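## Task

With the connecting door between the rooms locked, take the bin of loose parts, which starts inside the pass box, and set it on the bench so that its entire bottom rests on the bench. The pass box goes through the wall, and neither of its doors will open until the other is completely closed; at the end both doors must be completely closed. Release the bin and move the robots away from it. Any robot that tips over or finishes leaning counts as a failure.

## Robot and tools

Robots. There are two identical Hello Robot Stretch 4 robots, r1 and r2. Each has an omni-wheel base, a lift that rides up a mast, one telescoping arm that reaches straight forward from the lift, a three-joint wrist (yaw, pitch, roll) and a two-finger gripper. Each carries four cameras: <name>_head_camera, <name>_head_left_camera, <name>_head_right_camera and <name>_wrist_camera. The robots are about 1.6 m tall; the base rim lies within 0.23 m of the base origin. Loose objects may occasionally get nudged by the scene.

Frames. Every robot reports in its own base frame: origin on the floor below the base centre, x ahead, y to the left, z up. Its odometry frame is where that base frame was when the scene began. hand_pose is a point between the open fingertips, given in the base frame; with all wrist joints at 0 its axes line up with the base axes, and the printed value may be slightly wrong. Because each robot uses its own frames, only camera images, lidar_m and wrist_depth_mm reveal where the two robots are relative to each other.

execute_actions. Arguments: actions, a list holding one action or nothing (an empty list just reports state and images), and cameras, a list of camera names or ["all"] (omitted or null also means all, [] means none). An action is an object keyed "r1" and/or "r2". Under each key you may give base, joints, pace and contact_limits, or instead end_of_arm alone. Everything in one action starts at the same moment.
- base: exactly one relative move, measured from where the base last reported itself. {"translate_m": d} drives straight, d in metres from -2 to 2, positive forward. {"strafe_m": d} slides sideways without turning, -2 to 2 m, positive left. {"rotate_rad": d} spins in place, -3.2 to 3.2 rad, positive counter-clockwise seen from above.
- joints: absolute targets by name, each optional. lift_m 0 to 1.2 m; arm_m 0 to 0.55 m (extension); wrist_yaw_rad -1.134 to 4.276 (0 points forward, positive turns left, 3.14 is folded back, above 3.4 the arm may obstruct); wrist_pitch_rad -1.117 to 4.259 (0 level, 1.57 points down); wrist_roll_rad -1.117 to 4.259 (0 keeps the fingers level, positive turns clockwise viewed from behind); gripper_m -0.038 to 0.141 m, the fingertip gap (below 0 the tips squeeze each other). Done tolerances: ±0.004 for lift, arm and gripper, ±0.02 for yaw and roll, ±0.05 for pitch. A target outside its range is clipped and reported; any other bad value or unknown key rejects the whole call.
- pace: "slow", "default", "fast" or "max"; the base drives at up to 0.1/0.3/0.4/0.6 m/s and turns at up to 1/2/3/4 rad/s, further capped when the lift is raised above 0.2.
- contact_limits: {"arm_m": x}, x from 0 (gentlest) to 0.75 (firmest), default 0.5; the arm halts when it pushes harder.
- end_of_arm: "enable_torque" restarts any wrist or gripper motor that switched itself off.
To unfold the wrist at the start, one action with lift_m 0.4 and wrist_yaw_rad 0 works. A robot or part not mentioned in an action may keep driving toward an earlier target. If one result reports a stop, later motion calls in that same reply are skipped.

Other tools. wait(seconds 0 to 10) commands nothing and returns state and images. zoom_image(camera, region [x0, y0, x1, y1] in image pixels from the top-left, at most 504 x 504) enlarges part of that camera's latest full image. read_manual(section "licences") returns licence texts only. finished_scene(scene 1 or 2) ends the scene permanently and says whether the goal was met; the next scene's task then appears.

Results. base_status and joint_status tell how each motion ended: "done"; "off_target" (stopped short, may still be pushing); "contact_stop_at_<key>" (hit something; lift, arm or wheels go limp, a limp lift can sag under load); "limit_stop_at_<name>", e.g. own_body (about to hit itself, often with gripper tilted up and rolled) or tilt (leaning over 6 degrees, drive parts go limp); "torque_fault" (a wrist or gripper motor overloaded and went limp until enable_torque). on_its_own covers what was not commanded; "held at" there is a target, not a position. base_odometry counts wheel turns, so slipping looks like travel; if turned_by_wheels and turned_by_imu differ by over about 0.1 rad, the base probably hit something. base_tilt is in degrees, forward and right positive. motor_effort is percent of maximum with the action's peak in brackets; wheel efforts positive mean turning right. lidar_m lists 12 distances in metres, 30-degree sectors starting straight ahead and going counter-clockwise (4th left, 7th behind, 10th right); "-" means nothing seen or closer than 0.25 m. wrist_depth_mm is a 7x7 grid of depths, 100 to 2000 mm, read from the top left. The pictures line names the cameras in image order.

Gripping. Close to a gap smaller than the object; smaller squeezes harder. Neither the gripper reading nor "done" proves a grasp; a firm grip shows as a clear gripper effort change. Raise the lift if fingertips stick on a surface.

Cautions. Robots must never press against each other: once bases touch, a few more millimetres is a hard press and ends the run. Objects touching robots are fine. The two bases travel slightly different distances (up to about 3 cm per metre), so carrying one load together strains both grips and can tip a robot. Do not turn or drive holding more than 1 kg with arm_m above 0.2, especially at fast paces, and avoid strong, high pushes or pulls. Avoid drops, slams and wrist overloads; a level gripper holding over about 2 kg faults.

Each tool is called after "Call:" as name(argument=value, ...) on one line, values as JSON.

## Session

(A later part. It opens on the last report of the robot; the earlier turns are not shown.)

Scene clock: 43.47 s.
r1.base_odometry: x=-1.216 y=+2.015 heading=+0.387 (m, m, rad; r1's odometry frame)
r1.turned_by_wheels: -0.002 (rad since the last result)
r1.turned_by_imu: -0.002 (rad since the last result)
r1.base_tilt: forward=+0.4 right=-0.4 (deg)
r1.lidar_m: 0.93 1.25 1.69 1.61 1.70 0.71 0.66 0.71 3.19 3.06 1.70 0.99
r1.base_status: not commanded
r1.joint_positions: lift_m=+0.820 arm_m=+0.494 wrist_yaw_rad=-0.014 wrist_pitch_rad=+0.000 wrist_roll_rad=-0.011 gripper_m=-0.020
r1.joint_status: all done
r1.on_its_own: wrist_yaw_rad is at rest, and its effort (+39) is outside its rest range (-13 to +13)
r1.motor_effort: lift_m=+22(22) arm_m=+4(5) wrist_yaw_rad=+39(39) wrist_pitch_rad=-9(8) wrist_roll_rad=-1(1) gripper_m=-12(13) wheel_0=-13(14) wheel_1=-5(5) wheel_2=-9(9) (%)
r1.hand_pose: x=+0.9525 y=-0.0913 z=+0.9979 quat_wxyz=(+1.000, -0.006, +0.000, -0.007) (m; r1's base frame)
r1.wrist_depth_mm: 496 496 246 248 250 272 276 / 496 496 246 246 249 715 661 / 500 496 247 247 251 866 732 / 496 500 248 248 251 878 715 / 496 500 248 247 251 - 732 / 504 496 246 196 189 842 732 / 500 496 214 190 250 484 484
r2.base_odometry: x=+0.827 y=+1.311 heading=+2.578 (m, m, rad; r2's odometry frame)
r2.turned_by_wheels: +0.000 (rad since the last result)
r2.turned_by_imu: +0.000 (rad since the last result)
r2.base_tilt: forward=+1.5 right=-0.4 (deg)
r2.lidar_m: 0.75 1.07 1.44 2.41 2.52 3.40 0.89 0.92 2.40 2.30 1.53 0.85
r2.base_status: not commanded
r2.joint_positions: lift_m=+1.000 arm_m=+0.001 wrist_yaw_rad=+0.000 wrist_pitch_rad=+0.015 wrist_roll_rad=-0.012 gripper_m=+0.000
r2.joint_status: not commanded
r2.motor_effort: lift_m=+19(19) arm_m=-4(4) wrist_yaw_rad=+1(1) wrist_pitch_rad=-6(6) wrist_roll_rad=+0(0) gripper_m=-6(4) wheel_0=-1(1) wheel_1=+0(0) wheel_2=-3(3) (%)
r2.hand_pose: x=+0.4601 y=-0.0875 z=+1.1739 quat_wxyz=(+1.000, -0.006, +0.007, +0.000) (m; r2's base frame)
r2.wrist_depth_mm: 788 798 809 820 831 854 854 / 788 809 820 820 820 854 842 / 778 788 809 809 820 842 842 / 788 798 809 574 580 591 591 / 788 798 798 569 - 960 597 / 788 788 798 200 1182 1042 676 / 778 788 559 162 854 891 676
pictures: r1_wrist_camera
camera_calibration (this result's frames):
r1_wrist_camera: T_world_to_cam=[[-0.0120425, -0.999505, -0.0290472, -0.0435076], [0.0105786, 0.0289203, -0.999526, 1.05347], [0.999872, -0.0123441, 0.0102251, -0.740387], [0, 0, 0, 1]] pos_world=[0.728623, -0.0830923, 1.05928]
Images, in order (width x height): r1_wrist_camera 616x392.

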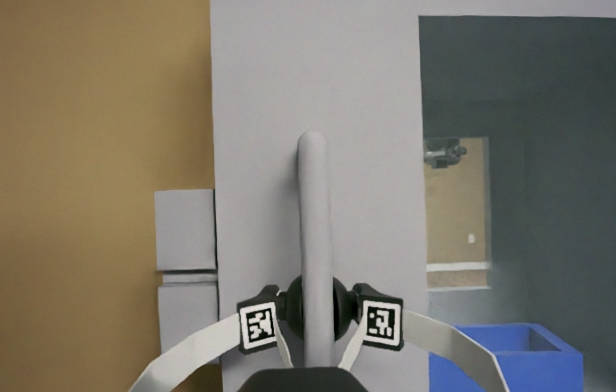

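Call:
execute_actions(actions=[{"r1": {"base": {"strafe_m": -0.02}, "joints": {"arm_m": 0.38}}}], cameras=["r1_head_camera", "r1_wrist_camera"])

Scene clock: 45.17 s.
r1.base_odometry: x=-1.208 y=+1.997 heading=+0.384 (m, m, rad; r1's odometry frame)
r1.turned_by_wheels: -0.003 (rad since the last result)
r1.turned_by_imu: -0.003 (rad since the last result)
r1.base_tilt: forward=+0.4 right=-0.4 (deg)
r1.lidar_m: 0.76 1.24 1.70 1.64 1.72 0.70 0.67 0.71 3.16 3.06 1.71 0.90
r1.base_status: done
r1.joint_positions: lift_m=+0.820 arm_m=+0.381 wrist_yaw_rad=-0.018 wrist_pitch_rad=+0.001 wrist_roll_rad=-0.011 gripper_m=-0.020
r1.joint_status: all done
r1.on_its_own: wrist_yaw_rad is at rest, and its effort (+52) is outside its rest range (-13 to +13)
r1.motor_effort: lift_m=+21(22) arm_m=-7(3) wrist_yaw_rad=+52(52) wrist_pitch_rad=-11(10) wrist_roll_rad=-1(2) gripper_m=-14(14) wheel_0=-17(17) wheel_1=-8(13) wheel_2=-9(9) (%)
r1.hand_pose: x=+0.8390 y=-0.0926 z=+0.9977 quat_wxyz=(+1.000, -0.006, +0.001, -0.009) (m; r1's base frame)
r1.wrist_depth_mm: 597 603 236 245 263 289 300 / 603 597 234 246 262 723 640 / 603 603 234 242 262 946 668 / 597 597 234 239 263 946 676 / 609 603 234 241 263 960 683 / 609 609 231 190 186 809 683 / 609 603 176 189 259 580 640
r2.base_odometry: x=+0.827 y=+1.311 heading=+2.578 (m, m, rad; r2's odometry frame)
r2.turned_by_wheels: +0.000 (rad since the last result)
r2.turned_by_imu: +0.000 (rad since the last result)
r2.base_tilt: forward=+1.5 right=-0.5 (deg)
r2.lidar_m: 0.77 1.08 1.50 2.43 2.49 3.38 0.90 0.91 2.42 2.30 1.52 0.82
r2.base_status: not commanded
r2.joint_positions: lift_m=+1.000 arm_m=+0.001 wrist_yaw_rad=+0.000 wrist_pitch_rad=+0.015 wrist_roll_rad=-0.012 gripper_m=+0.000
r2.joint_status: not commanded
r2.motor_effort: lift_m=+19(20) arm_m=-4(4) wrist_yaw_rad=+0(1) wrist_pitch_rad=-6(7) wrist_roll_rad=+0(0) gripper_m=-6(7) wheel_0=-1(1) wheel_1=+0(0) wheel_2=-3(3) (%)
r2.hand_pose: x=+0.4601 y=-0.0875 z=+1.1739 quat_wxyz=(+1.000, -0.006, +0.007, +0.000) (m; r2's base frame)
r2.wrist_depth_mm: 788 798 820 820 831 854 854 / 788 798 798 820 831 831 854 / 788 798 798 820 831 831 854 / 788 798 798 574 580 585 591 / 788 798 809 569 1576 976 597 / 778 788 798 200 1308 1042 676 / 778 798 569 162 866 891 676
pictures: r1_head_camera, r1_wrist_camera
camera_calibration (this result's frames):
r1_wrist_camera: T_world_to_cam=[[-0.0165231, -0.999441, -0.0290485, -0.042394], [0.0101222, 0.0288838, -0.999532, 1.05493], [0.999812, -0.0168093, 0.00963927, -0.626721], [0, 0, 0, 1]] pos_world=[0.615224, -0.0833754, 1.05924]
Images, in order (width x height): r1_head_camera 420x560, r1_wrist_camera 616x392.

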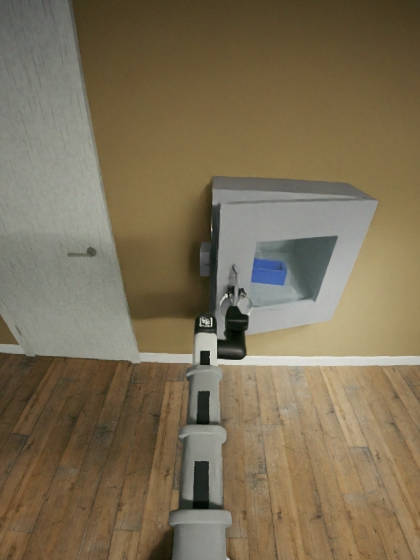

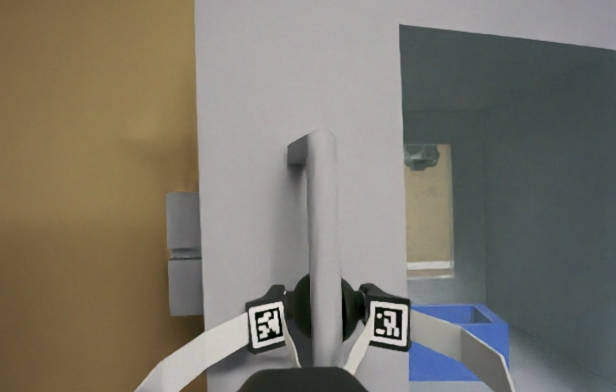

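Call:
execute_actions(actions=[{"r1": {"base": {"strafe_m": -0.045}, "joints": {"arm_m": 0.295}}}], cameras=["r1_head_camera"])

Scene clock: 50.27 s.
r1.base_odometry: x=-1.191 y=+1.955 heading=+0.382 (m, m, rad; r1's odometry frame)
r1.turned_by_wheels: -0.002 (rad since the last result)
r1.turned_by_imu: -0.002 (rad since the last result)
r1.base_tilt: forward=+0.4 right=-0.4 (deg)
r1.lidar_m: 0.72 1.26 1.73 1.67 1.76 0.70 0.66 0.72 3.11 3.02 1.71 0.85
r1.base_status: done
r1.joint_positions: lift_m=+0.820 arm_m=+0.296 wrist_yaw_rad=-0.014 wrist_pitch_rad=+0.001 wrist_roll_rad=-0.011 gripper_m=-0.020
r1.joint_status: all done
r1.on_its_own: wrist_yaw_rad is at rest, and its effort (+39) is outside its rest range (-13 to +13)
r1.motor_effort: lift_m=+22(22) arm_m=-7(13) wrist_yaw_rad=+39(51) wrist_pitch_rad=-9(11) wrist_roll_rad=-1(1) gripper_m=-15(16) wheel_0=-14(11) wheel_1=-6(22) wheel_2=-4(9) (%)
r1.hand_pose: x=+0.7545 y=-0.0913 z=+0.9976 quat_wxyz=(+1.000, -0.006, +0.001, -0.007) (m; r1's base frame)
r1.wrist_depth_mm: 683 683 225 249 283 317 364 / 683 683 224 250 627 707 549 / 691 699 224 242 1025 854 615 / 676 683 225 241 1921 878 621 / 691 683 224 236 1042 891 615 / 691 691 221 191 204 820 627 / 676 683 217 189 272 569 591
r2.base_odometry: x=+0.827 y=+1.311 heading=+2.578 (m, m, rad; r2's odometry frame)
r2.turned_by_wheels: +0.000 (rad since the last result)
r2.turned_by_imu: +0.000 (rad since the last result)
r2.base_tilt: forward=+1.4 right=-0.2 (deg)
r2.lidar_m: 0.76 1.07 1.47 2.41 2.49 3.38 0.87 0.91 2.39 2.29 1.53 0.83
r2.base_status: not commanded
r2.joint_positions: lift_m=+1.000 arm_m=+0.001 wrist_yaw_rad=+0.000 wrist_pitch_rad=+0.015 wrist_roll_rad=-0.012 gripper_m=+0.000
r2.joint_status: not commanded
r2.motor_effort: lift_m=+19(20) arm_m=-4(4) wrist_yaw_rad=+1(0) wrist_pitch_rad=-6(6) wrist_roll_rad=+1(1) gripper_m=-5(6) wheel_0=-1(1) wheel_1=+0(0) wheel_2=-3(3) (%)
r2.hand_pose: x=+0.4601 y=-0.0875 z=+1.1739 quat_wxyz=(+1.000, -0.006, +0.007, +0.000) (m; r2's base frame)
r2.wrist_depth_mm: 788 798 809 820 831 842 854 / 788 788 809 820 831 842 854 / 788 798 809 820 831 842 854 / 788 798 798 569 580 591 597 / 778 798 809 569 1397 976 597 / 788 788 798 200 1397 1042 676 / 778 788 564 162 866 891 676
pictures: r1_head_camera
Images, in order (width x height): r1_head_camera 420x560.

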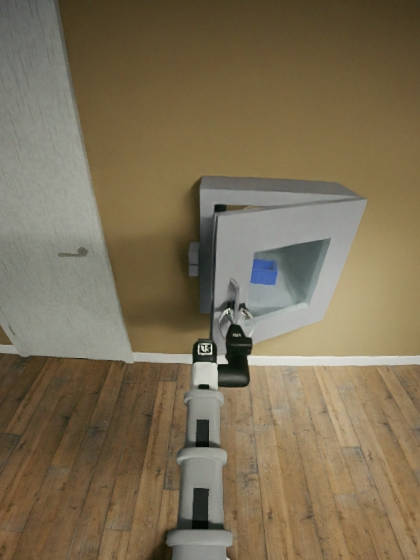

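Call:
execute_actions(actions=[{"r1": {"base": {"strafe_m": -0.095}, "joints": {"arm_m": 0.145}}}], cameras=["r1_head_camera"])

Scene clock: 52.23 s.
r1.base_odometry: x=-1.155 y=+1.866 heading=+0.381 (m, m, rad; r1's odometry frame)
r1.turned_by_wheels: -0.001 (rad since the last result)
r1.turned_by_imu: -0.050 (rad since the last result)
r1.base_tilt: forward=+0.4 right=-0.4 (deg)
r1.lidar_m: 0.57 1.24 1.62 1.75 1.82 0.71 0.68 0.72 3.06 2.93 1.78 0.79
r1.base_status: done
r1.joint_positions: lift_m=+0.820 arm_m=+0.147 wrist_yaw_rad=-0.008 wrist_pitch_rad=+0.002 wrist_roll_rad=-0.011 gripper_m=-0.019
r1.joint_status: all done
r1.on_its_own: wrist_yaw_rad is at rest, and its effort (+23) is outside its rest range (-13 to +13)
r1.motor_effort: lift_m=+21(21) arm_m=-9(11) wrist_yaw_rad=+23(52) wrist_pitch_rad=-13(14) wrist_roll_rad=-1(1) gripper_m=-20(20) wheel_0=-12(22) wheel_1=-4(15) wheel_2=+0(5) (%)
r1.hand_pose: x=+0.6053 y=-0.0897 z=+0.9975 quat_wxyz=(+1.000, -0.006, +0.001, -0.004) (m; r1's base frame)
r1.wrist_depth_mm: 798 809 229 285 366 525 878 / 788 809 229 281 418 535 878 / 788 809 229 265 1025 591 891 / 788 603 229 263 1078 627 878 / 809 585 228 262 1098 627 866 / 809 809 216 204 206 621 878 / 809 820 213 206 647 436 878
r2.base_odometry: x=+0.827 y=+1.311 heading=+2.578 (m, m, rad; r2's odometry frame)
r2.turned_by_wheels: +0.000 (rad since the last result)
r2.turned_by_imu: +0.000 (rad since the last result)
r2.base_tilt: forward=+1.3 right=-0.5 (deg)
r2.lidar_m: 0.74 1.07 1.46 2.41 2.50 3.39 0.90 0.90 2.42 2.29 1.50 0.83
r2.base_status: not commanded
r2.joint_positions: lift_m=+1.000 arm_m=+0.001 wrist_yaw_rad=+0.000 wrist_pitch_rad=+0.015 wrist_roll_rad=-0.012 gripper_m=+0.000
r2.joint_status: not commanded
r2.motor_effort: lift_m=+20(19) arm_m=-4(4) wrist_yaw_rad=+0(1) wrist_pitch_rad=-6(6) wrist_roll_rad=+1(0) gripper_m=-5(6) wheel_0=-1(1) wheel_1=+0(0) wheel_2=-3(3) (%)
r2.hand_pose: x=+0.4601 y=-0.0875 z=+1.1739 quat_wxyz=(+1.000, -0.006, +0.007, +0.000) (m; r2's base frame)
r2.wrist_depth_mm: 788 798 820 809 842 842 842 / 788 798 809 820 820 842 854 / 778 788 809 820 820 831 854 / 788 798 809 574 580 585 591 / 788 798 809 569 - 976 597 / 778 798 798 200 1499 1042 676 / 778 788 564 162 854 904 676
pictures: r1_head_camera
Images, in order (width x height): r1_head_camera 420x560.

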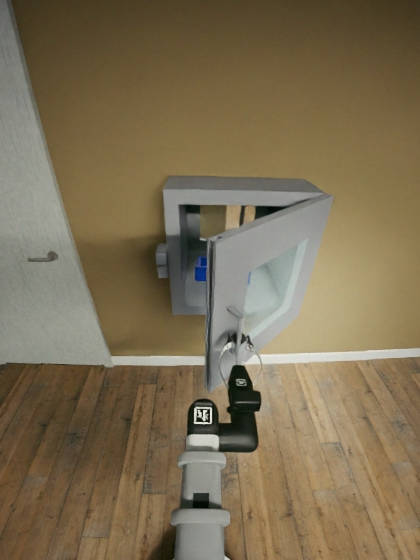

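Call:
execute_actions(actions=[{"r1": {"base": {"strafe_m": -0.14}, "joints": {"arm_m": 0.02}}}], cameras=["r1_head_camera"])

Scene clock: 54.17 s.
r1.base_odometry: x=-1.103 y=+1.737 heading=+0.381 (m, m, rad; r1's odometry frame)
r1.turned_by_wheels: +0.000 (rad since the last result)
r1.turned_by_imu: +0.001 (rad since the last result)
r1.base_tilt: forward=+0.4 right=-0.4 (deg)
r1.lidar_m: 0.52 1.00 1.60 1.92 1.98 0.73 0.66 0.72 2.90 2.78 1.80 0.91
r1.base_status: done
r1.joint_positions: lift_m=+0.820 arm_m=+0.021 wrist_yaw_rad=+0.000 wrist_pitch_rad=+0.001 wrist_roll_rad=-0.011 gripper_m=-0.020
r1.joint_status: all done
r1.motor_effort: lift_m=+21(22) arm_m=-5(12) wrist_yaw_rad=+0(23) wrist_pitch_rad=-8(11) wrist_roll_rad=-2(1) gripper_m=-11(21) wheel_0=+0(10) wheel_1=+2(11) wheel_2=+2(1) (%)
r1.hand_pose: x=+0.4803 y=-0.0875 z=+0.9978 quat_wxyz=(+1.000, -0.006, +0.000, +0.000) (m; r1's base frame)
r1.wrist_depth_mm: 931 324 389 496 960 960 1008 / 931 319 387 496 668 976 991 / 917 320 387 1308 741 991 1025 / 931 317 384 - 732 976 991 / 931 319 384 1281 732 991 991 / 931 315 351 199 668 976 976 / 946 298 301 347 591 991 1008
r2.base_odometry: x=+0.827 y=+1.311 heading=+2.578 (m, m, rad; r2's odometry frame)
r2.turned_by_wheels: +0.000 (rad since the last result)
r2.turned_by_imu: +0.000 (rad since the last result)
r2.base_tilt: forward=+1.5 right=-0.3 (deg)
r2.lidar_m: 0.74 1.05 1.48 2.41 2.51 3.40 0.90 0.91 2.44 2.28 1.51 0.82
r2.base_status: not commanded
r2.joint_positions: lift_m=+1.000 arm_m=+0.001 wrist_yaw_rad=+0.000 wrist_pitch_rad=+0.015 wrist_roll_rad=-0.012 gripper_m=+0.000
r2.joint_status: not commanded
r2.motor_effort: lift_m=+19(19) arm_m=-4(3) wrist_yaw_rad=+0(0) wrist_pitch_rad=-6(6) wrist_roll_rad=+0(1) gripper_m=-6(6) wheel_0=-1(1) wheel_1=+0(0) wheel_2=-3(3) (%)
r2.hand_pose: x=+0.4601 y=-0.0875 z=+1.1739 quat_wxyz=(+1.000, -0.006, +0.007, +0.000) (m; r2's base frame)
r2.wrist_depth_mm: 788 798 809 831 831 842 854 / 788 809 798 831 831 842 854 / 788 788 798 809 820 831 842 / 788 798 809 569 580 585 597 / 788 798 798 574 - 960 597 / 788 798 798 200 - 1042 676 / 778 788 564 162 854 891 683
pictures: r1_head_camera
Images, in order (width x height): r1_head_camera 420x560.

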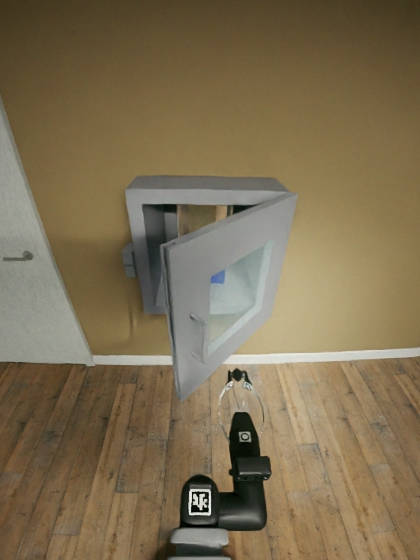

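Call:
execute_actions(actions=[{"r1": {"base": {"strafe_m": 0.32}, "joints": {"wrist_pitch_rad": 1.3, "gripper_m": 0.0}}}], cameras=["r1_head_camera"])

Scene clock: 59.50 s.
r1.base_odometry: x=-1.222 y=+2.034 heading=+0.381 (m, m, rad; r1's odometry frame)
r1.turned_by_wheels: +0.000 (rad since the last result)
r1.turned_by_imu: -0.001 (rad since the last result)
r1.base_tilt: forward=+0.4 right=-0.4 (deg)
r1.lidar_m: 0.93 1.21 1.65 1.57 1.65 2.21 0.68 0.69 3.21 3.08 1.75 0.57
r1.base_status: done
r1.joint_positions: lift_m=+0.820 arm_m=+0.021 wrist_yaw_rad=+0.000 wrist_pitch_rad=+1.300 wrist_roll_rad=-0.011 gripper_m=+0.000
r1.joint_status: all done
r1.motor_effort: lift_m=+20(22) arm_m=-5(5) wrist_yaw_rad=+0(0) wrist_pitch_rad=-4(8) wrist_roll_rad=-1(1) gripper_m=-4(11) wheel_0=+0(7) wheel_1=-2(7) wheel_2=+1(1) (%)
r1.hand_pose: x=+0.2688 y=-0.0874 z=+0.7201 quat_wxyz=(+0.796, -0.004, +0.605, +0.003) (m; r1's base frame)
r1.wrist_depth_mm: 1078 1118 1118 1118 1118 1118 1098 / 1060 1042 1078 1042 1078 1078 1078 / 1025 1008 1025 1025 1025 1008 1025 / 976 976 976 960 960 976 960 / 931 931 931 931 931 946 960 / 904 904 904 202 904 917 904 / 866 878 676 186 866 891 904
r2.base_odometry: x=+0.827 y=+1.311 heading=+2.578 (m, m, rad; r2's odometry frame)
r2.turned_by_wheels: +0.000 (rad since the last result)
r2.turned_by_imu: +0.001 (rad since the last result)
r2.base_tilt: forward=+1.5 right=-0.4 (deg)
r2.lidar_m: 0.75 1.05 1.45 2.41 2.50 3.37 0.89 0.91 2.43 2.31 1.47 0.83
r2.base_status: not commanded
r2.joint_positions: lift_m=+1.000 arm_m=+0.001 wrist_yaw_rad=+0.000 wrist_pitch_rad=+0.015 wrist_roll_rad=-0.012 gripper_m=+0.000
r2.joint_status: not commanded
r2.motor_effort: lift_m=+19(19) arm_m=-4(4) wrist_yaw_rad=+1(1) wrist_pitch_rad=-6(7) wrist_roll_rad=+1(1) gripper_m=-5(5) wheel_0=-1(1) wheel_1=+0(0) wheel_2=-3(3) (%)
r2.hand_pose: x=+0.4601 y=-0.0875 z=+1.1739 quat_wxyz=(+1.000, -0.006, +0.007, +0.000) (m; r2's base frame)
r2.wrist_depth_mm: 778 809 809 831 831 842 854 / 788 798 809 820 831 831 854 / 788 798 809 820 820 831 854 / 788 798 809 569 580 591 597 / 778 798 809 574 1983 960 597 / 778 798 798 200 - 1025 676 / 778 778 569 162 866 891 683
pictures: r1_head_camera
Images, in order (width x height): r1_head_camera 420x560.

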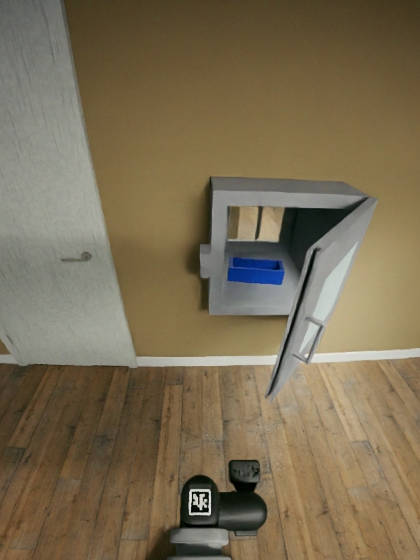

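Call:
execute_actions(actions=[{"r1": {"joints": {"wrist_pitch_rad": 0.0, "arm_m": 0.2}, "pace": "fast"}}], cameras=["r1_head_camera", "r1_wrist_camera"])

Scene clock: 61.23 s.
r1.base_odometry: x=-1.222 y=+2.034 heading=+0.381 (m, m, rad; r1's odometry frame)
r1.turned_by_wheels: +0.000 (rad since the last result)
r1.turned_by_imu: +0.000 (rad since the last result)
r1.base_tilt: forward=+0.4 right=-0.4 (deg)
r1.lidar_m: 0.96 1.24 1.62 1.58 1.63 2.22 0.68 0.72 3.25 3.09 1.75 0.57
r1.base_status: not commanded
r1.joint_positions: lift_m=+0.820 arm_m=+0.199 wrist_yaw_rad=+0.000 wrist_pitch_rad=+0.003 wrist_roll_rad=-0.011 gripper_m=+0.000
r1.joint_status: all done
r1.motor_effort: lift_m=+21(20) arm_m=+5(9) wrist_yaw_rad=-1(0) wrist_pitch_rad=-10(12) wrist_roll_rad=-1(1) gripper_m=-4(4) wheel_0=+0(0) wheel_1=-2(2) wheel_2=+1(1) (%)
r1.hand_pose: x=+0.6585 y=-0.0874 z=+0.9972 quat_wxyz=(+1.000, -0.006, +0.001, +0.000) (m; r1's base frame)
r1.wrist_depth_mm: 759 778 788 574 574 585 597 / 759 759 759 621 707 707 654 / 768 759 778 1098 1118 976 707 / 750 778 768 1118 - 976 707 / 759 759 768 1118 - 991 715 / 750 759 768 202 759 878 723 / 759 759 768 186 597 654 640
r2.base_odometry: x=+0.827 y=+1.311 heading=+2.578 (m, m, rad; r2's odometry frame)
r2.turned_by_wheels: +0.000 (rad since the last result)
r2.turned_by_imu: +0.000 (rad since the last result)
r2.base_tilt: forward=+1.6 right=-0.3 (deg)
r2.lidar_m: 0.75 1.07 1.45 2.41 2.50 3.38 0.88 0.90 2.43 2.28 1.48 0.83
r2.base_status: not commanded
r2.joint_positions: lift_m=+1.000 arm_m=+0.001 wrist_yaw_rad=+0.000 wrist_pitch_rad=+0.015 wrist_roll_rad=-0.012 gripper_m=+0.000
r2.joint_status: not commanded
r2.motor_effort: lift_m=+19(19) arm_m=-4(4) wrist_yaw_rad=+1(0) wrist_pitch_rad=-6(6) wrist_roll_rad=+0(1) gripper_m=-7(6) wheel_0=-1(1) wheel_1=+0(0) wheel_2=-3(3) (%)
r2.hand_pose: x=+0.4601 y=-0.0875 z=+1.1739 quat_wxyz=(+1.000, -0.006, +0.007, +0.000) (m; r2's base frame)
r2.wrist_depth_mm: 788 798 798 820 831 854 854 / 788 788 809 820 831 842 854 / 788 788 809 809 831 831 842 / 788 798 809 574 574 591 597 / 788 798 798 574 1808 960 597 / 788 788 798 200 - 1025 676 / 788 798 564 162 854 891 676
pictures: r1_head_camera, r1_wrist_camera
camera_calibration (this result's frames):
r1_wrist_camera: T_world_to_cam=[[0.00170909, -0.999576, -0.0290502, -0.0521453], [0.00767089, 0.0290625, -0.999548, 1.05778], [0.999969, 0.00148548, 0.00771731, -0.44274], [0, 0, 0, 1]] pos_world=[0.434701, -0.0822073, 1.0592]
Images, in order (width x height): r1_head_camera 420x560, r1_wrist_camera 616x392.

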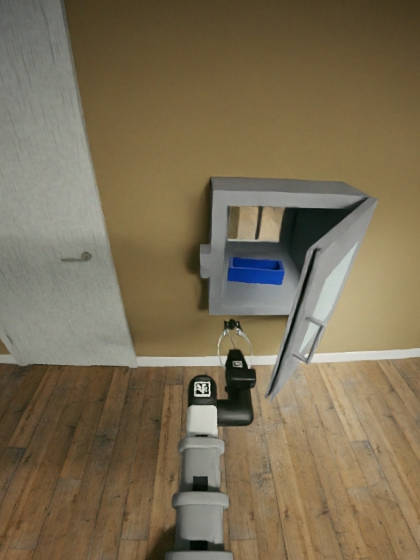

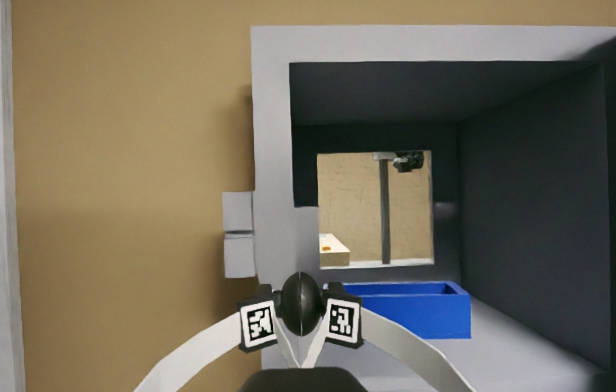

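Call:
execute_actions(actions=[{"r1": {"base": {"strafe_m": -0.47}}}], cameras=["r1_head_camera", "r1_wrist_camera"])

Scene clock: 64.50 s.
r1.base_odometry: x=-1.047 y=+1.597 heading=+0.381 (m, m, rad; r1's odometry frame)
r1.turned_by_wheels: +0.000 (rad since the last result)
r1.turned_by_imu: +0.014 (rad since the last result)
r1.base_tilt: forward=+0.4 right=-0.4 (deg)
r1.lidar_m: 0.86 1.02 1.66 2.04 2.12 0.71 0.68 3.19 2.73 2.63 1.76 0.54
r1.base_status: done
r1.joint_positions: lift_m=+0.820 arm_m=+0.199 wrist_yaw_rad=+0.000 wrist_pitch_rad=+0.002 wrist_roll_rad=-0.012 gripper_m=+0.000
r1.joint_status: not commanded
r1.motor_effort: lift_m=+20(20) arm_m=+5(6) wrist_yaw_rad=-1(42) wrist_pitch_rad=-9(10) wrist_roll_rad=+0(0) gripper_m=-3(14) wheel_0=+0(30) wheel_1=+1(7) wheel_2=+2(5) (%)
r1.hand_pose: x=+0.6585 y=-0.0873 z=+0.9975 quat_wxyz=(+1.000, -0.006, +0.001, +0.000) (m; r1's base frame)
r1.wrist_depth_mm: 768 768 778 788 477 345 297 / 621 647 668 591 480 798 809 / 715 991 1118 960 512 798 820 / 707 1078 - 1118 521 809 809 / 707 1060 - 1118 521 820 809 / 691 778 759 202 473 809 820 / 654 699 609 186 469 798 820
r2.base_odometry: x=+0.827 y=+1.311 heading=+2.578 (m, m, rad; r2's odometry frame)
r2.turned_by_wheels: +0.000 (rad since the last result)
r2.turned_by_imu: +0.000 (rad since the last result)
r2.base_tilt: forward=+1.4 right=-0.4 (deg)
r2.lidar_m: 0.76 1.08 1.44 2.41 2.50 3.38 0.89 0.92 2.43 2.31 1.50 0.81
r2.base_status: not commanded
r2.joint_positions: lift_m=+1.000 arm_m=+0.001 wrist_yaw_rad=+0.000 wrist_pitch_rad=+0.015 wrist_roll_rad=-0.012 gripper_m=+0.000
r2.joint_status: not commanded
r2.motor_effort: lift_m=+19(19) arm_m=-4(4) wrist_yaw_rad=+1(0) wrist_pitch_rad=-6(6) wrist_roll_rad=+1(1) gripper_m=-6(6) wheel_0=-1(1) wheel_1=+0(0) wheel_2=-3(3) (%)
r2.hand_pose: x=+0.4601 y=-0.0875 z=+1.1739 quat_wxyz=(+1.000, -0.006, +0.007, +0.000) (m; r2's base frame)
r2.wrist_depth_mm: 788 798 809 820 831 842 842 / 788 798 809 820 831 842 842 / 788 788 798 820 820 842 854 / 788 788 798 569 580 585 597 / 788 798 798 574 - 960 597 / 788 788 798 199 - 1042 668 / 768 788 569 162 854 891 676
pictures: r1_head_camera, r1_wrist_camera
camera_calibration (this result's frames):
r1_wrist_camera: T_world_to_cam=[[0.00181961, -0.999589, -0.0285986, -0.0526368], [0.00822641, 0.0286126, -0.999557, 1.05759], [0.999965, 0.00158354, 0.0082751, -0.4433], [0, 0, 0, 1]] pos_world=[0.43468, -0.0821736, 1.05929]
Images, in order (width x height): r1_head_camera 420x560, r1_wrist_camera 616x392.

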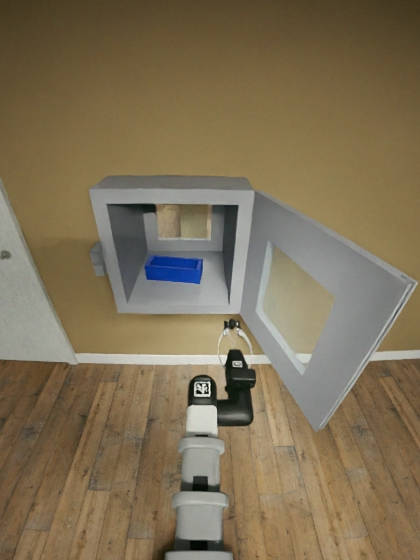

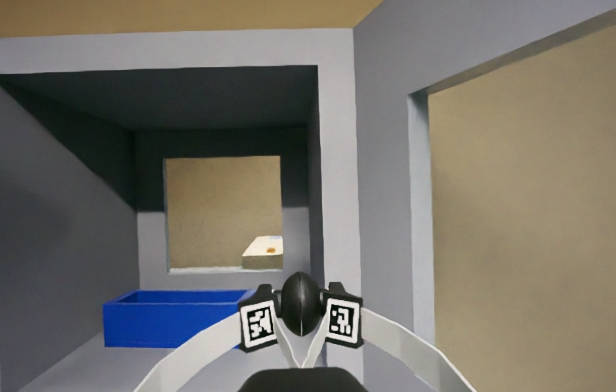

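Call:
execute_actions(actions=[{"r1": {"base": {"strafe_m": 0.25}, "joints": {"arm_m": 0.0, "lift_m": 0.93, "wrist_pitch_rad": 0.96, "wrist_roll_rad": 1.57, "gripper_m": 0.09}, "pace": "fast"}}], cameras=["r1_head_camera"])

Scene clock: 78.70 s.
r1.base_odometry: x=-1.140 y=+1.829 heading=+0.381 (m, m, rad; r1's odometry frame)
r1.turned_by_wheels: +0.000 (rad since the last result)
r1.turned_by_imu: +0.000 (rad since the last result)
r1.base_tilt: forward=+0.5 right=-0.4 (deg)
r1.lidar_m: 0.96 1.24 1.64 1.79 1.86 0.73 0.67 0.71 3.02 2.88 0.74 0.80
r1.base_status: done
r1.joint_positions: lift_m=+0.930 arm_m=+0.001 wrist_yaw_rad=+0.000 wrist_pitch_rad=+0.961 wrist_roll_rad=+1.570 gripper_m=+0.090
r1.joint_status: all done
r1.motor_effort: lift_m=+21(24) arm_m=-5(8) wrist_yaw_rad=+0(1) wrist_pitch_rad=-4(4) wrist_roll_rad=-1(2) gripper_m=+0(3) wheel_0=+1(8) wheel_1=-1(10) wheel_2=+1(1) (%)
r1.hand_pose: x=+0.3370 y=-0.0875 z=+0.8715 quat_wxyz=(+0.627, +0.627, +0.327, -0.327) (m; r1's base frame)
r1.wrist_depth_mm: 661 1098 1336 1255 1078 960 842 / 723 1098 1397 1281 1078 946 854 / 723 1078 1336 1229 1098 960 866 / 723 1078 1366 1255 1078 960 854 / 723 1060 1336 1205 1078 946 715 / 723 1025 220 1281 202 976 878 / 715 991 1255 153 1098 960 878
r2.base_odometry: x=+0.827 y=+1.311 heading=+2.578 (m, m, rad; r2's odometry frame)
r2.turned_by_wheels: +0.000 (rad since the last result)
r2.turned_by_imu: +0.001 (rad since the last result)
r2.base_tilt: forward=+1.6 right=-0.5 (deg)
r2.lidar_m: 0.75 1.07 1.45 2.40 2.51 3.38 0.89 0.92 2.39 2.28 1.51 0.84
r2.base_status: not commanded
r2.joint_positions: lift_m=+1.000 arm_m=+0.001 wrist_yaw_rad=+0.000 wrist_pitch_rad=+0.015 wrist_roll_rad=-0.012 gripper_m=+0.000
r2.joint_status: not commanded
r2.motor_effort: lift_m=+19(19) arm_m=-4(4) wrist_yaw_rad=+1(2) wrist_pitch_rad=-6(6) wrist_roll_rad=+1(0) gripper_m=-6(6) wheel_0=-1(1) wheel_1=+0(0) wheel_2=-3(3) (%)
r2.hand_pose: x=+0.4601 y=-0.0875 z=+1.1739 quat_wxyz=(+1.000, -0.006, +0.007, +0.000) (m; r2's base frame)
r2.wrist_depth_mm: 788 798 809 820 831 831 854 / 788 798 809 809 831 842 854 / 788 788 809 820 820 831 854 / 788 788 809 574 580 591 597 / 788 798 798 574 - 960 597 / 788 798 798 200 - 1025 676 / 788 788 569 162 854 878 676
pictures: r1_head_camera
Images, in order (width x height): r1_head_camera 420x560.

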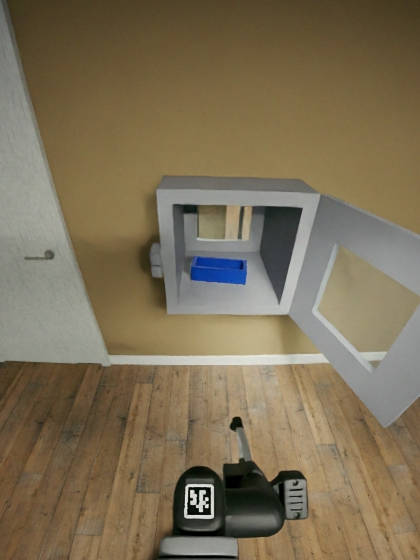

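Call:
execute_actions(actions=[{"r1": {"base": {"translate_m": 0.5}, "pace": "fast"}}], cameras=["r1_head_camera", "r1_wrist_camera"])

Scene clock: 81.90 s.
r1.base_odometry: x=-0.676 y=+2.016 heading=+0.382 (m, m, rad; r1's odometry frame)
r1.turned_by_wheels: +0.000 (rad since the last result)
r1.turned_by_imu: -0.001 (rad since the last result)
r1.base_tilt: forward=+0.4 right=-0.4 (deg)
r1.lidar_m: 0.46 0.49 0.93 1.81 1.87 1.23 1.17 1.25 3.02 0.51 0.52 0.47
r1.base_status: done
r1.joint_positions: lift_m=+0.930 arm_m=+0.001 wrist_yaw_rad=+0.000 wrist_pitch_rad=+0.961 wrist_roll_rad=+1.570 gripper_m=+0.090
r1.joint_status: not commanded
r1.motor_effort: lift_m=+21(21) arm_m=-5(5) wrist_yaw_rad=+0(1) wrist_pitch_rad=-4(5) wrist_roll_rad=+1(0) gripper_m=-1(0) wheel_0=-1(6) wheel_1=+2(5) wheel_2=+1(10) (%)
r1.hand_pose: x=+0.3370 y=-0.0875 z=+0.8715 quat_wxyz=(+0.627, +0.627, +0.327, -0.327) (m; r1's base frame)
r1.wrist_depth_mm: 462 469 445 991 1060 960 878 / 603 521 442 960 1060 960 866 / 609 500 449 960 1078 946 866 / 488 496 445 946 1078 976 854 / 496 508 442 917 1078 960 723 / 496 504 220 917 202 960 866 / 480 492 427 153 1078 931 891
r2.base_odometry: x=+0.827 y=+1.311 heading=+2.578 (m, m, rad; r2's odometry frame)
r2.turned_by_wheels: +0.000 (rad since the last result)
r2.turned_by_imu: +0.000 (rad since the last result)
r2.base_tilt: forward=+1.5 right=-0.3 (deg)
r2.lidar_m: 0.75 1.06 1.46 2.41 2.49 3.38 0.87 0.93 2.45 2.28 1.50 0.83
r2.base_status: not commanded
r2.joint_positions: lift_m=+1.000 arm_m=+0.001 wrist_yaw_rad=+0.000 wrist_pitch_rad=+0.015 wrist_roll_rad=-0.012 gripper_m=+0.000
r2.joint_status: not commanded
r2.motor_effort: lift_m=+20(19) arm_m=-4(4) wrist_yaw_rad=+0(0) wrist_pitch_rad=-6(6) wrist_roll_rad=+1(1) gripper_m=-7(5) wheel_0=-1(1) wheel_1=+0(0) wheel_2=-3(3) (%)
r2.hand_pose: x=+0.4601 y=-0.0875 z=+1.1739 quat_wxyz=(+1.000, -0.006, +0.007, +0.000) (m; r2's base frame)
r2.wrist_depth_mm: 788 798 809 820 831 842 854 / 798 798 809 809 820 842 854 / 778 798 809 820 831 820 842 / 788 798 798 574 580 591 597 / 788 798 809 574 - 960 591 / 778 788 798 200 - 1025 668 / 778 788 564 162 866 866 683
pictures: r1_head_camera, r1_wrist_camera
camera_calibration (this result's frames):
r1_wrist_camera: T_world_to_cam=[[-0.818311, 0.0391464, -0.573441, 0.786275], [0.0382072, 0.999176, 0.0136872, 0.126076], [0.573504, -0.0107092, -0.819133, 0.742985], [0, 0, 0, 1]] pos_world=[0.212495, -0.148795, 1.05776]
Images, in order (width x height): r1_head_camera 420x560, r1_wrist_camera 616x392.

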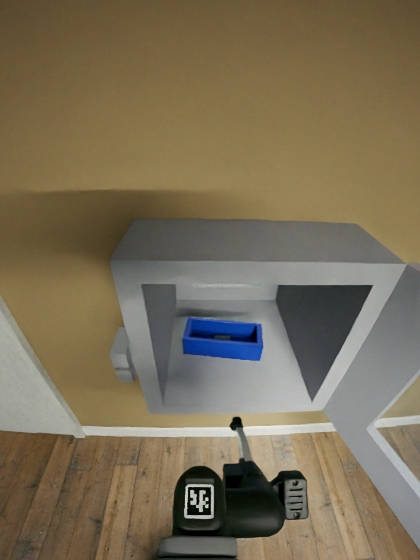

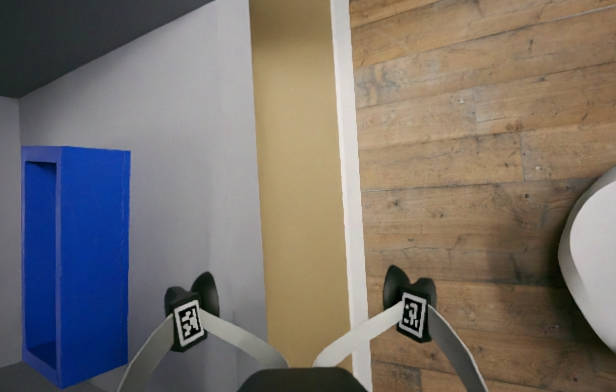

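Call:
execute_actions(actions=[{"r1": {"joints": {"arm_m": 0.36}, "contact_limits": {"arm_m": 0.2}}}], cameras=["r1_head_camera", "r1_wrist_camera"])

Scene clock: 84.90 s.
r1.base_odometry: x=-0.676 y=+2.016 heading=+0.382 (m, m, rad; r1's odometry frame)
r1.turned_by_wheels: +0.000 (rad since the last result)
r1.turned_by_imu: +0.001 (rad since the last result)
r1.base_tilt: forward=+0.4 right=-0.4 (deg)
r1.lidar_m: 0.48 0.47 0.93 1.80 1.88 1.24 1.18 1.23 3.02 0.52 0.52 0.51
r1.base_status: not commanded
r1.joint_positions: lift_m=+0.930 arm_m=+0.359 wrist_yaw_rad=+0.000 wrist_pitch_rad=+0.961 wrist_roll_rad=+1.570 gripper_m=+0.090
r1.joint_status: all done
r1.motor_effort: lift_m=+21(21) arm_m=+5(3) wrist_yaw_rad=-1(0) wrist_pitch_rad=-5(5) wrist_roll_rad=+0(0) gripper_m=+0(1) wheel_0=-1(1) wheel_1=+2(2) wheel_2=+1(1) (%)
r1.contact_limits: arm_m 0.2
r1.hand_pose: x=+0.6952 y=-0.0874 z=+0.8715 quat_wxyz=(+0.627, +0.627, +0.327, -0.327) (m; r1's base frame)
r1.wrist_depth_mm: 436 466 418 357 312 276 253 / 459 496 410 343 312 274 253 / 831 496 332 272 307 277 253 / 1160 500 338 290 309 278 253 / 1863 492 343 297 314 278 254 / - 492 220 286 201 279 255 / - 480 336 153 317 268 257
r2.base_odometry: x=+0.827 y=+1.311 heading=+2.578 (m, m, rad; r2's odometry frame)
r2.turned_by_wheels: +0.000 (rad since the last result)
r2.turned_by_imu: +0.000 (rad since the last result)
r2.base_tilt: forward=+1.5 right=-0.5 (deg)
r2.lidar_m: 0.75 1.08 1.46 2.41 2.49 3.41 0.88 0.92 2.42 2.32 1.54 0.82
r2.base_status: not commanded
r2.joint_positions: lift_m=+1.000 arm_m=+0.001 wrist_yaw_rad=+0.000 wrist_pitch_rad=+0.015 wrist_roll_rad=-0.012 gripper_m=+0.000
r2.joint_status: not commanded
r2.motor_effort: lift_m=+20(19) arm_m=-4(4) wrist_yaw_rad=+1(0) wrist_pitch_rad=-6(6) wrist_roll_rad=+0(0) gripper_m=-6(5) wheel_0=-1(1) wheel_1=+0(0) wheel_2=-3(3) (%)
r2.hand_pose: x=+0.4601 y=-0.0875 z=+1.1739 quat_wxyz=(+1.000, -0.006, +0.007, +0.000) (m; r2's base frame)
r2.wrist_depth_mm: 788 798 809 820 831 842 854 / 788 798 809 809 820 842 842 / 788 788 809 809 831 842 842 / 788 798 809 574 585 591 597 / 788 798 798 569 1118 960 597 / 778 798 798 199 1098 1025 676 / 788 788 564 163 854 891 683
pictures: r1_head_camera, r1_wrist_camera
camera_calibration (this result's frames):
r1_wrist_camera: T_world_to_cam=[[-0.818291, 0.0389864, -0.57348, 1.0794], [0.0379785, 0.999184, 0.0137356, 0.112459], [0.573548, -0.0105402, -0.819104, 0.537527], [0, 0, 0, 1]] pos_world=[0.570692, -0.148783, 1.05776]
Images, in order (width x height): r1_head_camera 420x560, r1_wrist_camera 616x392.

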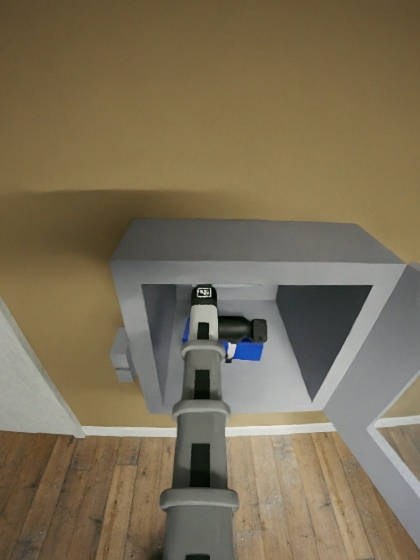

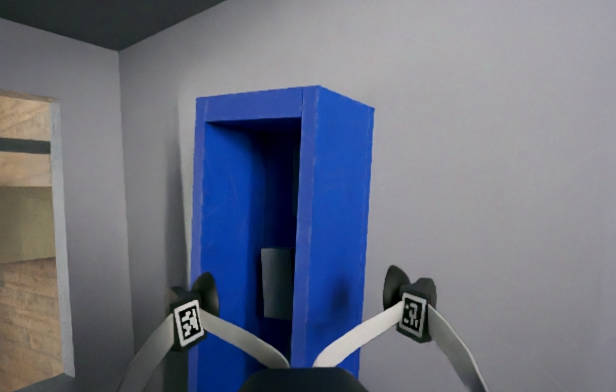

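Call:
execute_actions(actions=[{"r1": {"joints": {"arm_m": 0.385, "lift_m": 0.885, "gripper_m": 0.06}, "contact_limits": {"arm_m": 0.2}}}], cameras=["r1_head_camera", "r1_wrist_camera"])

Scene clock: 87.67 s.
r1.base_odometry: x=-0.676 y=+2.016 heading=+0.382 (m, m, rad; r1's odometry frame)
r1.turned_by_wheels: +0.000 (rad since the last result)
r1.turned_by_imu: +0.001 (rad since the last result)
r1.base_tilt: forward=+0.4 right=-0.4 (deg)
r1.lidar_m: 0.45 0.49 0.96 1.78 1.88 1.26 1.18 1.24 3.01 0.54 0.53 0.49
r1.base_status: not commanded
r1.joint_positions: lift_m=+0.885 arm_m=+0.384 wrist_yaw_rad=+0.000 wrist_pitch_rad=+0.961 wrist_roll_rad=+1.570 gripper_m=+0.060
r1.joint_status: all done
r1.motor_effort: lift_m=+16(20) arm_m=+5(6) wrist_yaw_rad=+0(1) wrist_pitch_rad=-4(5) wrist_roll_rad=-1(1) gripper_m=-2(0) wheel_0=-1(1) wheel_1=+2(2) wheel_2=+1(1) (%)
r1.contact_limits: arm_m 0.2
r1.hand_pose: x=+0.7202 y=-0.0874 z=+0.8269 quat_wxyz=(+0.627, +0.627, +0.327, -0.327) (m; r1's base frame)
r1.wrist_depth_mm: 421 418 359 304 264 235 216 / 430 436 243 208 259 234 215 / 430 436 290 220 260 235 216 / 436 439 293 225 263 236 216 / 436 442 286 229 263 237 217 / 427 449 209 235 204 237 217 / 427 449 289 183 270 231 220
r2.base_odometry: x=+0.827 y=+1.311 heading=+2.578 (m, m, rad; r2's odometry frame)
r2.turned_by_wheels: +0.000 (rad since the last result)
r2.turned_by_imu: +0.000 (rad since the last result)
r2.base_tilt: forward=+1.5 right=-0.3 (deg)
r2.lidar_m: 0.76 1.07 1.45 2.41 2.50 3.37 0.89 0.91 2.39 2.30 1.53 0.83
r2.base_status: not commanded
r2.joint_positions: lift_m=+1.000 arm_m=+0.001 wrist_yaw_rad=+0.000 wrist_pitch_rad=+0.015 wrist_roll_rad=-0.012 gripper_m=+0.000
r2.joint_status: not commanded
r2.motor_effort: lift_m=+20(19) arm_m=-5(4) wrist_yaw_rad=+0(0) wrist_pitch_rad=-7(6) wrist_roll_rad=+0(0) gripper_m=-6(5) wheel_0=-1(1) wheel_1=+0(0) wheel_2=-3(3) (%)
r2.hand_pose: x=+0.4601 y=-0.0875 z=+1.1739 quat_wxyz=(+1.000, -0.006, +0.007, +0.000) (m; r2's base frame)
r2.wrist_depth_mm: 778 809 809 809 831 854 854 / 788 798 809 820 831 842 854 / 788 788 809 809 831 831 842 / 788 798 798 574 580 591 597 / 778 798 820 569 1098 976 597 / 788 788 809 200 1042 1042 676 / 788 798 559 162 866 878 676
pictures: r1_head_camera, r1_wrist_camera
camera_calibration (this result's frames):
r1_wrist_camera: T_world_to_cam=[[-0.818309, 0.0390186, -0.573453, 1.07427], [0.0380184, 0.999183, 0.0137342, 0.112101], [0.57352, -0.0105629, -0.819123, 0.486724], [0, 0, 0, 1]] pos_world=[0.59568, -0.148785, 1.01319]
Images, in order (width x height): r1_head_camera 420x560, r1_wrist_camera 616x392.

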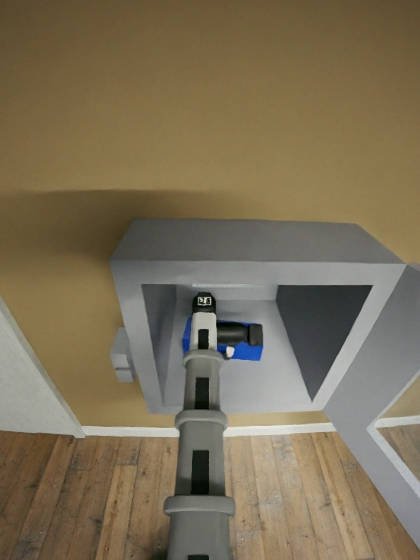

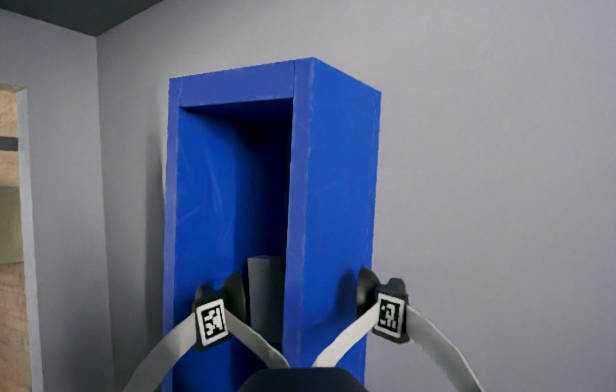

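Call:
execute_actions(actions=[{"r1": {"joints": {"gripper_m": -0.02}}}], cameras=["r1_wrist_camera"])

Scene clock: 89.43 s.
r1.base_odometry: x=-0.676 y=+2.016 heading=+0.382 (m, m, rad; r1's odometry frame)
r1.turned_by_wheels: +0.000 (rad since the last result)
r1.turned_by_imu: +0.000 (rad since the last result)
r1.base_tilt: forward=+0.5 right=-0.4 (deg)
r1.lidar_m: 0.47 0.49 0.92 1.80 1.87 1.23 1.17 1.21 3.02 0.54 0.53 0.51
r1.base_status: not commanded
r1.joint_positions: lift_m=+0.885 arm_m=+0.384 wrist_yaw_rad=+0.000 wrist_pitch_rad=+0.967 wrist_roll_rad=+1.570 gripper_m=-0.019
r1.joint_status: all done
r1.motor_effort: lift_m=+18(18) arm_m=+5(5) wrist_yaw_rad=+0(1) wrist_pitch_rad=-21(24) wrist_roll_rad=-2(1) gripper_m=-17(19) wheel_0=-1(1) wheel_1=+2(2) wheel_2=+0(1) (%)
r1.hand_pose: x=+0.7189 y=-0.0874 z=+0.8259 quat_wxyz=(+0.626, +0.626, +0.329, -0.328) (m; r1's base frame)
r1.wrist_depth_mm: 418 413 353 300 263 231 214 / 436 413 213 210 263 234 212 / 427 259 282 227 263 233 215 / 427 258 298 225 265 235 215 / 424 258 296 224 266 235 215 / 424 258 260 200 185 235 216 / 427 246 267 201 263 224 218
r2.base_odometry: x=+0.827 y=+1.311 heading=+2.578 (m, m, rad; r2's odometry frame)
r2.turned_by_wheels: +0.000 (rad since the last result)
r2.turned_by_imu: +0.000 (rad since the last result)
r2.base_tilt: forward=+1.5 right=-0.5 (deg)
r2.lidar_m: 0.75 1.06 1.46 2.40 2.50 3.36 0.90 0.91 2.41 2.29 1.50 0.83
r2.base_status: not commanded
r2.joint_positions: lift_m=+1.000 arm_m=+0.001 wrist_yaw_rad=+0.000 wrist_pitch_rad=+0.015 wrist_roll_rad=-0.012 gripper_m=+0.000
r2.joint_status: not commanded
r2.motor_effort: lift_m=+19(19) arm_m=-4(4) wrist_yaw_rad=-1(1) wrist_pitch_rad=-6(6) wrist_roll_rad=+1(0) gripper_m=-5(6) wheel_0=-1(1) wheel_1=+0(0) wheel_2=-3(3) (%)
r2.hand_pose: x=+0.4601 y=-0.0875 z=+1.1739 quat_wxyz=(+1.000, -0.006, +0.007, +0.000) (m; r2's base frame)
r2.wrist_depth_mm: 788 798 809 820 820 842 842 / 788 798 809 820 842 831 842 / 788 798 809 809 820 831 842 / 788 798 809 574 580 585 591 / 788 798 798 574 1118 960 597 / 788 788 798 199 1042 1042 676 / 788 788 564 162 854 878 683
pictures: r1_wrist_camera
camera_calibration (this result's frames):
r1_wrist_camera: T_world_to_cam=[[-0.821431, 0.0392358, -0.568957, 1.07117], [0.0382702, 0.999174, 0.0136516, 0.11205], [0.569023, -0.0105603, -0.822254, 0.492403], [0, 0, 0, 1]] pos_world=[0.595413, -0.148786, 1.0128]
Images, in order (width x height): r1_wrist_camera 616x392.

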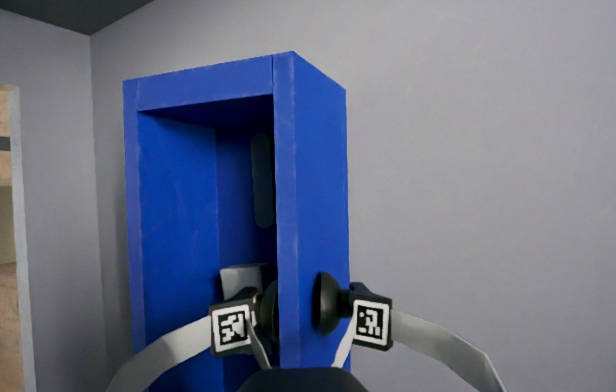

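Call:
execute_actions(actions=[{"r1": {"joints": {"arm_m": 0.26}, "pace": "slow"}}], cameras=["r1_head_camera", "r1_wrist_camera"])

Scene clock: 92.40 s.
r1.base_odometry: x=-0.676 y=+2.016 heading=+0.382 (m, m, rad; r1's odometry frame)
r1.turned_by_wheels: +0.000 (rad since the last result)
r1.turned_by_imu: +0.001 (rad since the last result)
r1.base_tilt: forward=+0.4 right=-0.4 (deg)
r1.lidar_m: 0.46 0.49 0.93 1.81 1.88 1.26 1.15 1.23 3.03 0.56 0.50 0.49
r1.base_status: not commanded
r1.joint_positions: lift_m=+0.885 arm_m=+0.261 wrist_yaw_rad=+0.000 wrist_pitch_rad=+0.967 wrist_roll_rad=+1.570 gripper_m=-0.019
r1.joint_status: all done
r1.motor_effort: lift_m=+17(18) arm_m=-6(9) wrist_yaw_rad=-1(0) wrist_pitch_rad=-22(19) wrist_roll_rad=-1(0) gripper_m=-17(19) wheel_0=-1(1) wheel_1=+2(2) wheel_2=+1(1) (%)
r1.hand_pose: x=+0.5958 y=-0.0874 z=+0.8259 quat_wxyz=(+0.626, +0.626, +0.329, -0.328) (m; r1's base frame)
r1.wrist_depth_mm: 452 410 351 298 263 866 820 / 517 413 213 206 262 878 809 / 517 257 281 223 264 878 809 / 517 257 293 223 265 878 831 / 517 257 294 223 266 866 831 / 517 433 260 204 186 282 809 / 517 247 272 200 262 246 831
r2.base_odometry: x=+0.827 y=+1.311 heading=+2.578 (m, m, rad; r2's odometry frame)
r2.turned_by_wheels: +0.000 (rad since the last result)
r2.turned_by_imu: +0.000 (rad since the last result)
r2.base_tilt: forward=+1.4 right=-0.2 (deg)
r2.lidar_m: 0.74 1.06 1.47 2.40 2.50 3.39 0.88 0.91 2.37 2.31 1.52 0.83
r2.base_status: not commanded
r2.joint_positions: lift_m=+1.000 arm_m=+0.001 wrist_yaw_rad=+0.000 wrist_pitch_rad=+0.015 wrist_roll_rad=-0.012 gripper_m=+0.000
r2.joint_status: not commanded
r2.motor_effort: lift_m=+19(19) arm_m=-4(4) wrist_yaw_rad=-1(2) wrist_pitch_rad=-6(6) wrist_roll_rad=+0(1) gripper_m=-6(6) wheel_0=-1(1) wheel_1=+0(0) wheel_2=-3(3) (%)
r2.hand_pose: x=+0.4601 y=-0.0875 z=+1.1739 quat_wxyz=(+1.000, -0.006, +0.007, +0.000) (m; r2's base frame)
r2.wrist_depth_mm: 788 798 809 820 820 842 854 / 788 798 809 820 831 831 854 / 788 798 809 809 831 831 854 / 788 798 798 574 585 591 597 / 778 788 809 569 1229 960 603 / 788 788 798 200 1756 1025 668 / 778 788 569 162 960 917 683
pictures: r1_head_camera, r1_wrist_camera
camera_calibration (this result's frames):
r1_wrist_camera: T_world_to_cam=[[-0.821431, 0.039236, -0.568957, 0.970027], [0.0382704, 0.999174, 0.0136516, 0.116762], [0.569023, -0.0105604, -0.822254, 0.562465], [0, 0, 0, 1]] pos_world=[0.472287, -0.148786, 1.0128]
Images, in order (width x height): r1_head_camera 420x560, r1_wrist_camera 616x392.

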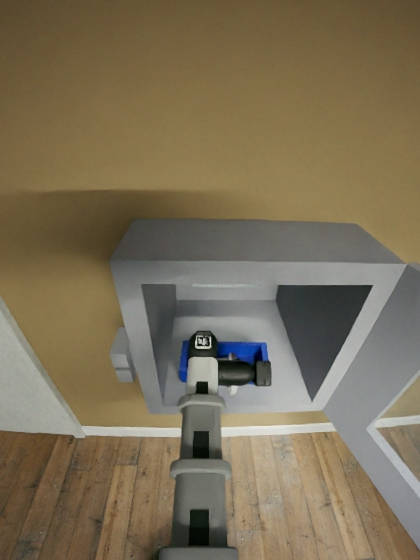

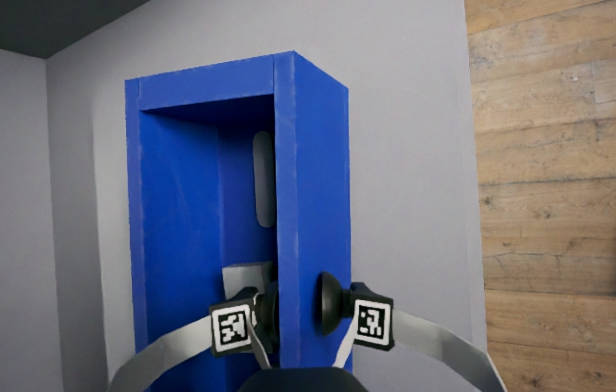

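Call:
execute_actions(actions=[{"r1": {"joints": {"gripper_m": 0.055}}}], cameras=["r1_wrist_camera"])

Scene clock: 96.03 s.
r1.base_odometry: x=-0.676 y=+2.016 heading=+0.382 (m, m, rad; r1's odometry frame)
r1.turned_by_wheels: +0.000 (rad since the last result)
r1.turned_by_imu: +0.001 (rad since the last result)
r1.base_tilt: forward=+0.5 right=-0.4 (deg)
r1.lidar_m: 0.46 0.48 0.95 1.81 1.90 1.24 1.18 1.16 3.04 0.54 0.54 0.51
r1.base_status: not commanded
r1.joint_positions: lift_m=+0.885 arm_m=+0.261 wrist_yaw_rad=+0.000 wrist_pitch_rad=+0.962 wrist_roll_rad=+1.570 gripper_m=+0.055
r1.joint_status: all done
r1.motor_effort: lift_m=+18(18) arm_m=-5(6) wrist_yaw_rad=+0(0) wrist_pitch_rad=-8(21) wrist_roll_rad=+0(1) gripper_m=-1(19) wheel_0=-1(1) wheel_1=+2(2) wheel_2=+1(0) (%)
r1.hand_pose: x=+0.5968 y=-0.0874 z=+0.8267 quat_wxyz=(+0.627, +0.627, +0.327, -0.327) (m; r1's base frame)
r1.wrist_depth_mm: 449 418 357 304 265 866 831 / 517 433 247 229 266 866 831 / 521 439 294 231 268 878 820 / 517 439 306 231 267 878 820 / 517 439 293 231 270 273 842 / 517 445 212 231 196 264 842 / 517 452 287 154 270 254 842
r2.base_odometry: x=+0.827 y=+1.311 heading=+2.578 (m, m, rad; r2's odometry frame)
r2.turned_by_wheels: +0.000 (rad since the last result)
r2.turned_by_imu: +0.000 (rad since the last result)
r2.base_tilt: forward=+1.5 right=-0.6 (deg)
r2.lidar_m: 0.76 1.08 1.46 2.41 2.50 3.42 0.89 0.91 2.41 2.31 1.54 0.82
r2.base_status: not commanded
r2.joint_positions: lift_m=+1.000 arm_m=+0.001 wrist_yaw_rad=+0.000 wrist_pitch_rad=+0.015 wrist_roll_rad=-0.012 gripper_m=+0.000
r2.joint_status: not commanded
r2.motor_effort: lift_m=+19(19) arm_m=-5(4) wrist_yaw_rad=+1(0) wrist_pitch_rad=-5(7) wrist_roll_rad=+0(0) gripper_m=-6(6) wheel_0=-1(1) wheel_1=+0(0) wheel_2=-3(3) (%)
r2.hand_pose: x=+0.4601 y=-0.0875 z=+1.1739 quat_wxyz=(+1.000, -0.006, +0.007, +0.000) (m; r2's base frame)
r2.wrist_depth_mm: 788 798 809 820 831 854 854 / 788 798 809 809 831 842 854 / 778 798 809 809 820 842 842 / 788 798 809 569 580 591 591 / 788 788 809 569 1255 960 597 / 778 788 798 200 - 1025 668 / 788 788 564 162 976 931 676
pictures: r1_wrist_camera
camera_calibration (this result's frames):
r1_wrist_camera: T_world_to_cam=[[-0.818707, 0.0392403, -0.572869, 0.972962], [0.0382097, 0.999174, 0.0138345, 0.116596], [0.572939, -0.0105628, -0.81953, 0.557911], [0, 0, 0, 1]] pos_world=[0.472467, -0.148786, 1.01299]
Images, in order (width x height): r1_wrist_camera 616x392.

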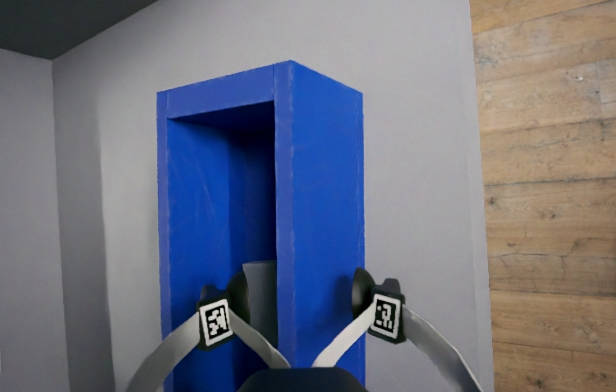

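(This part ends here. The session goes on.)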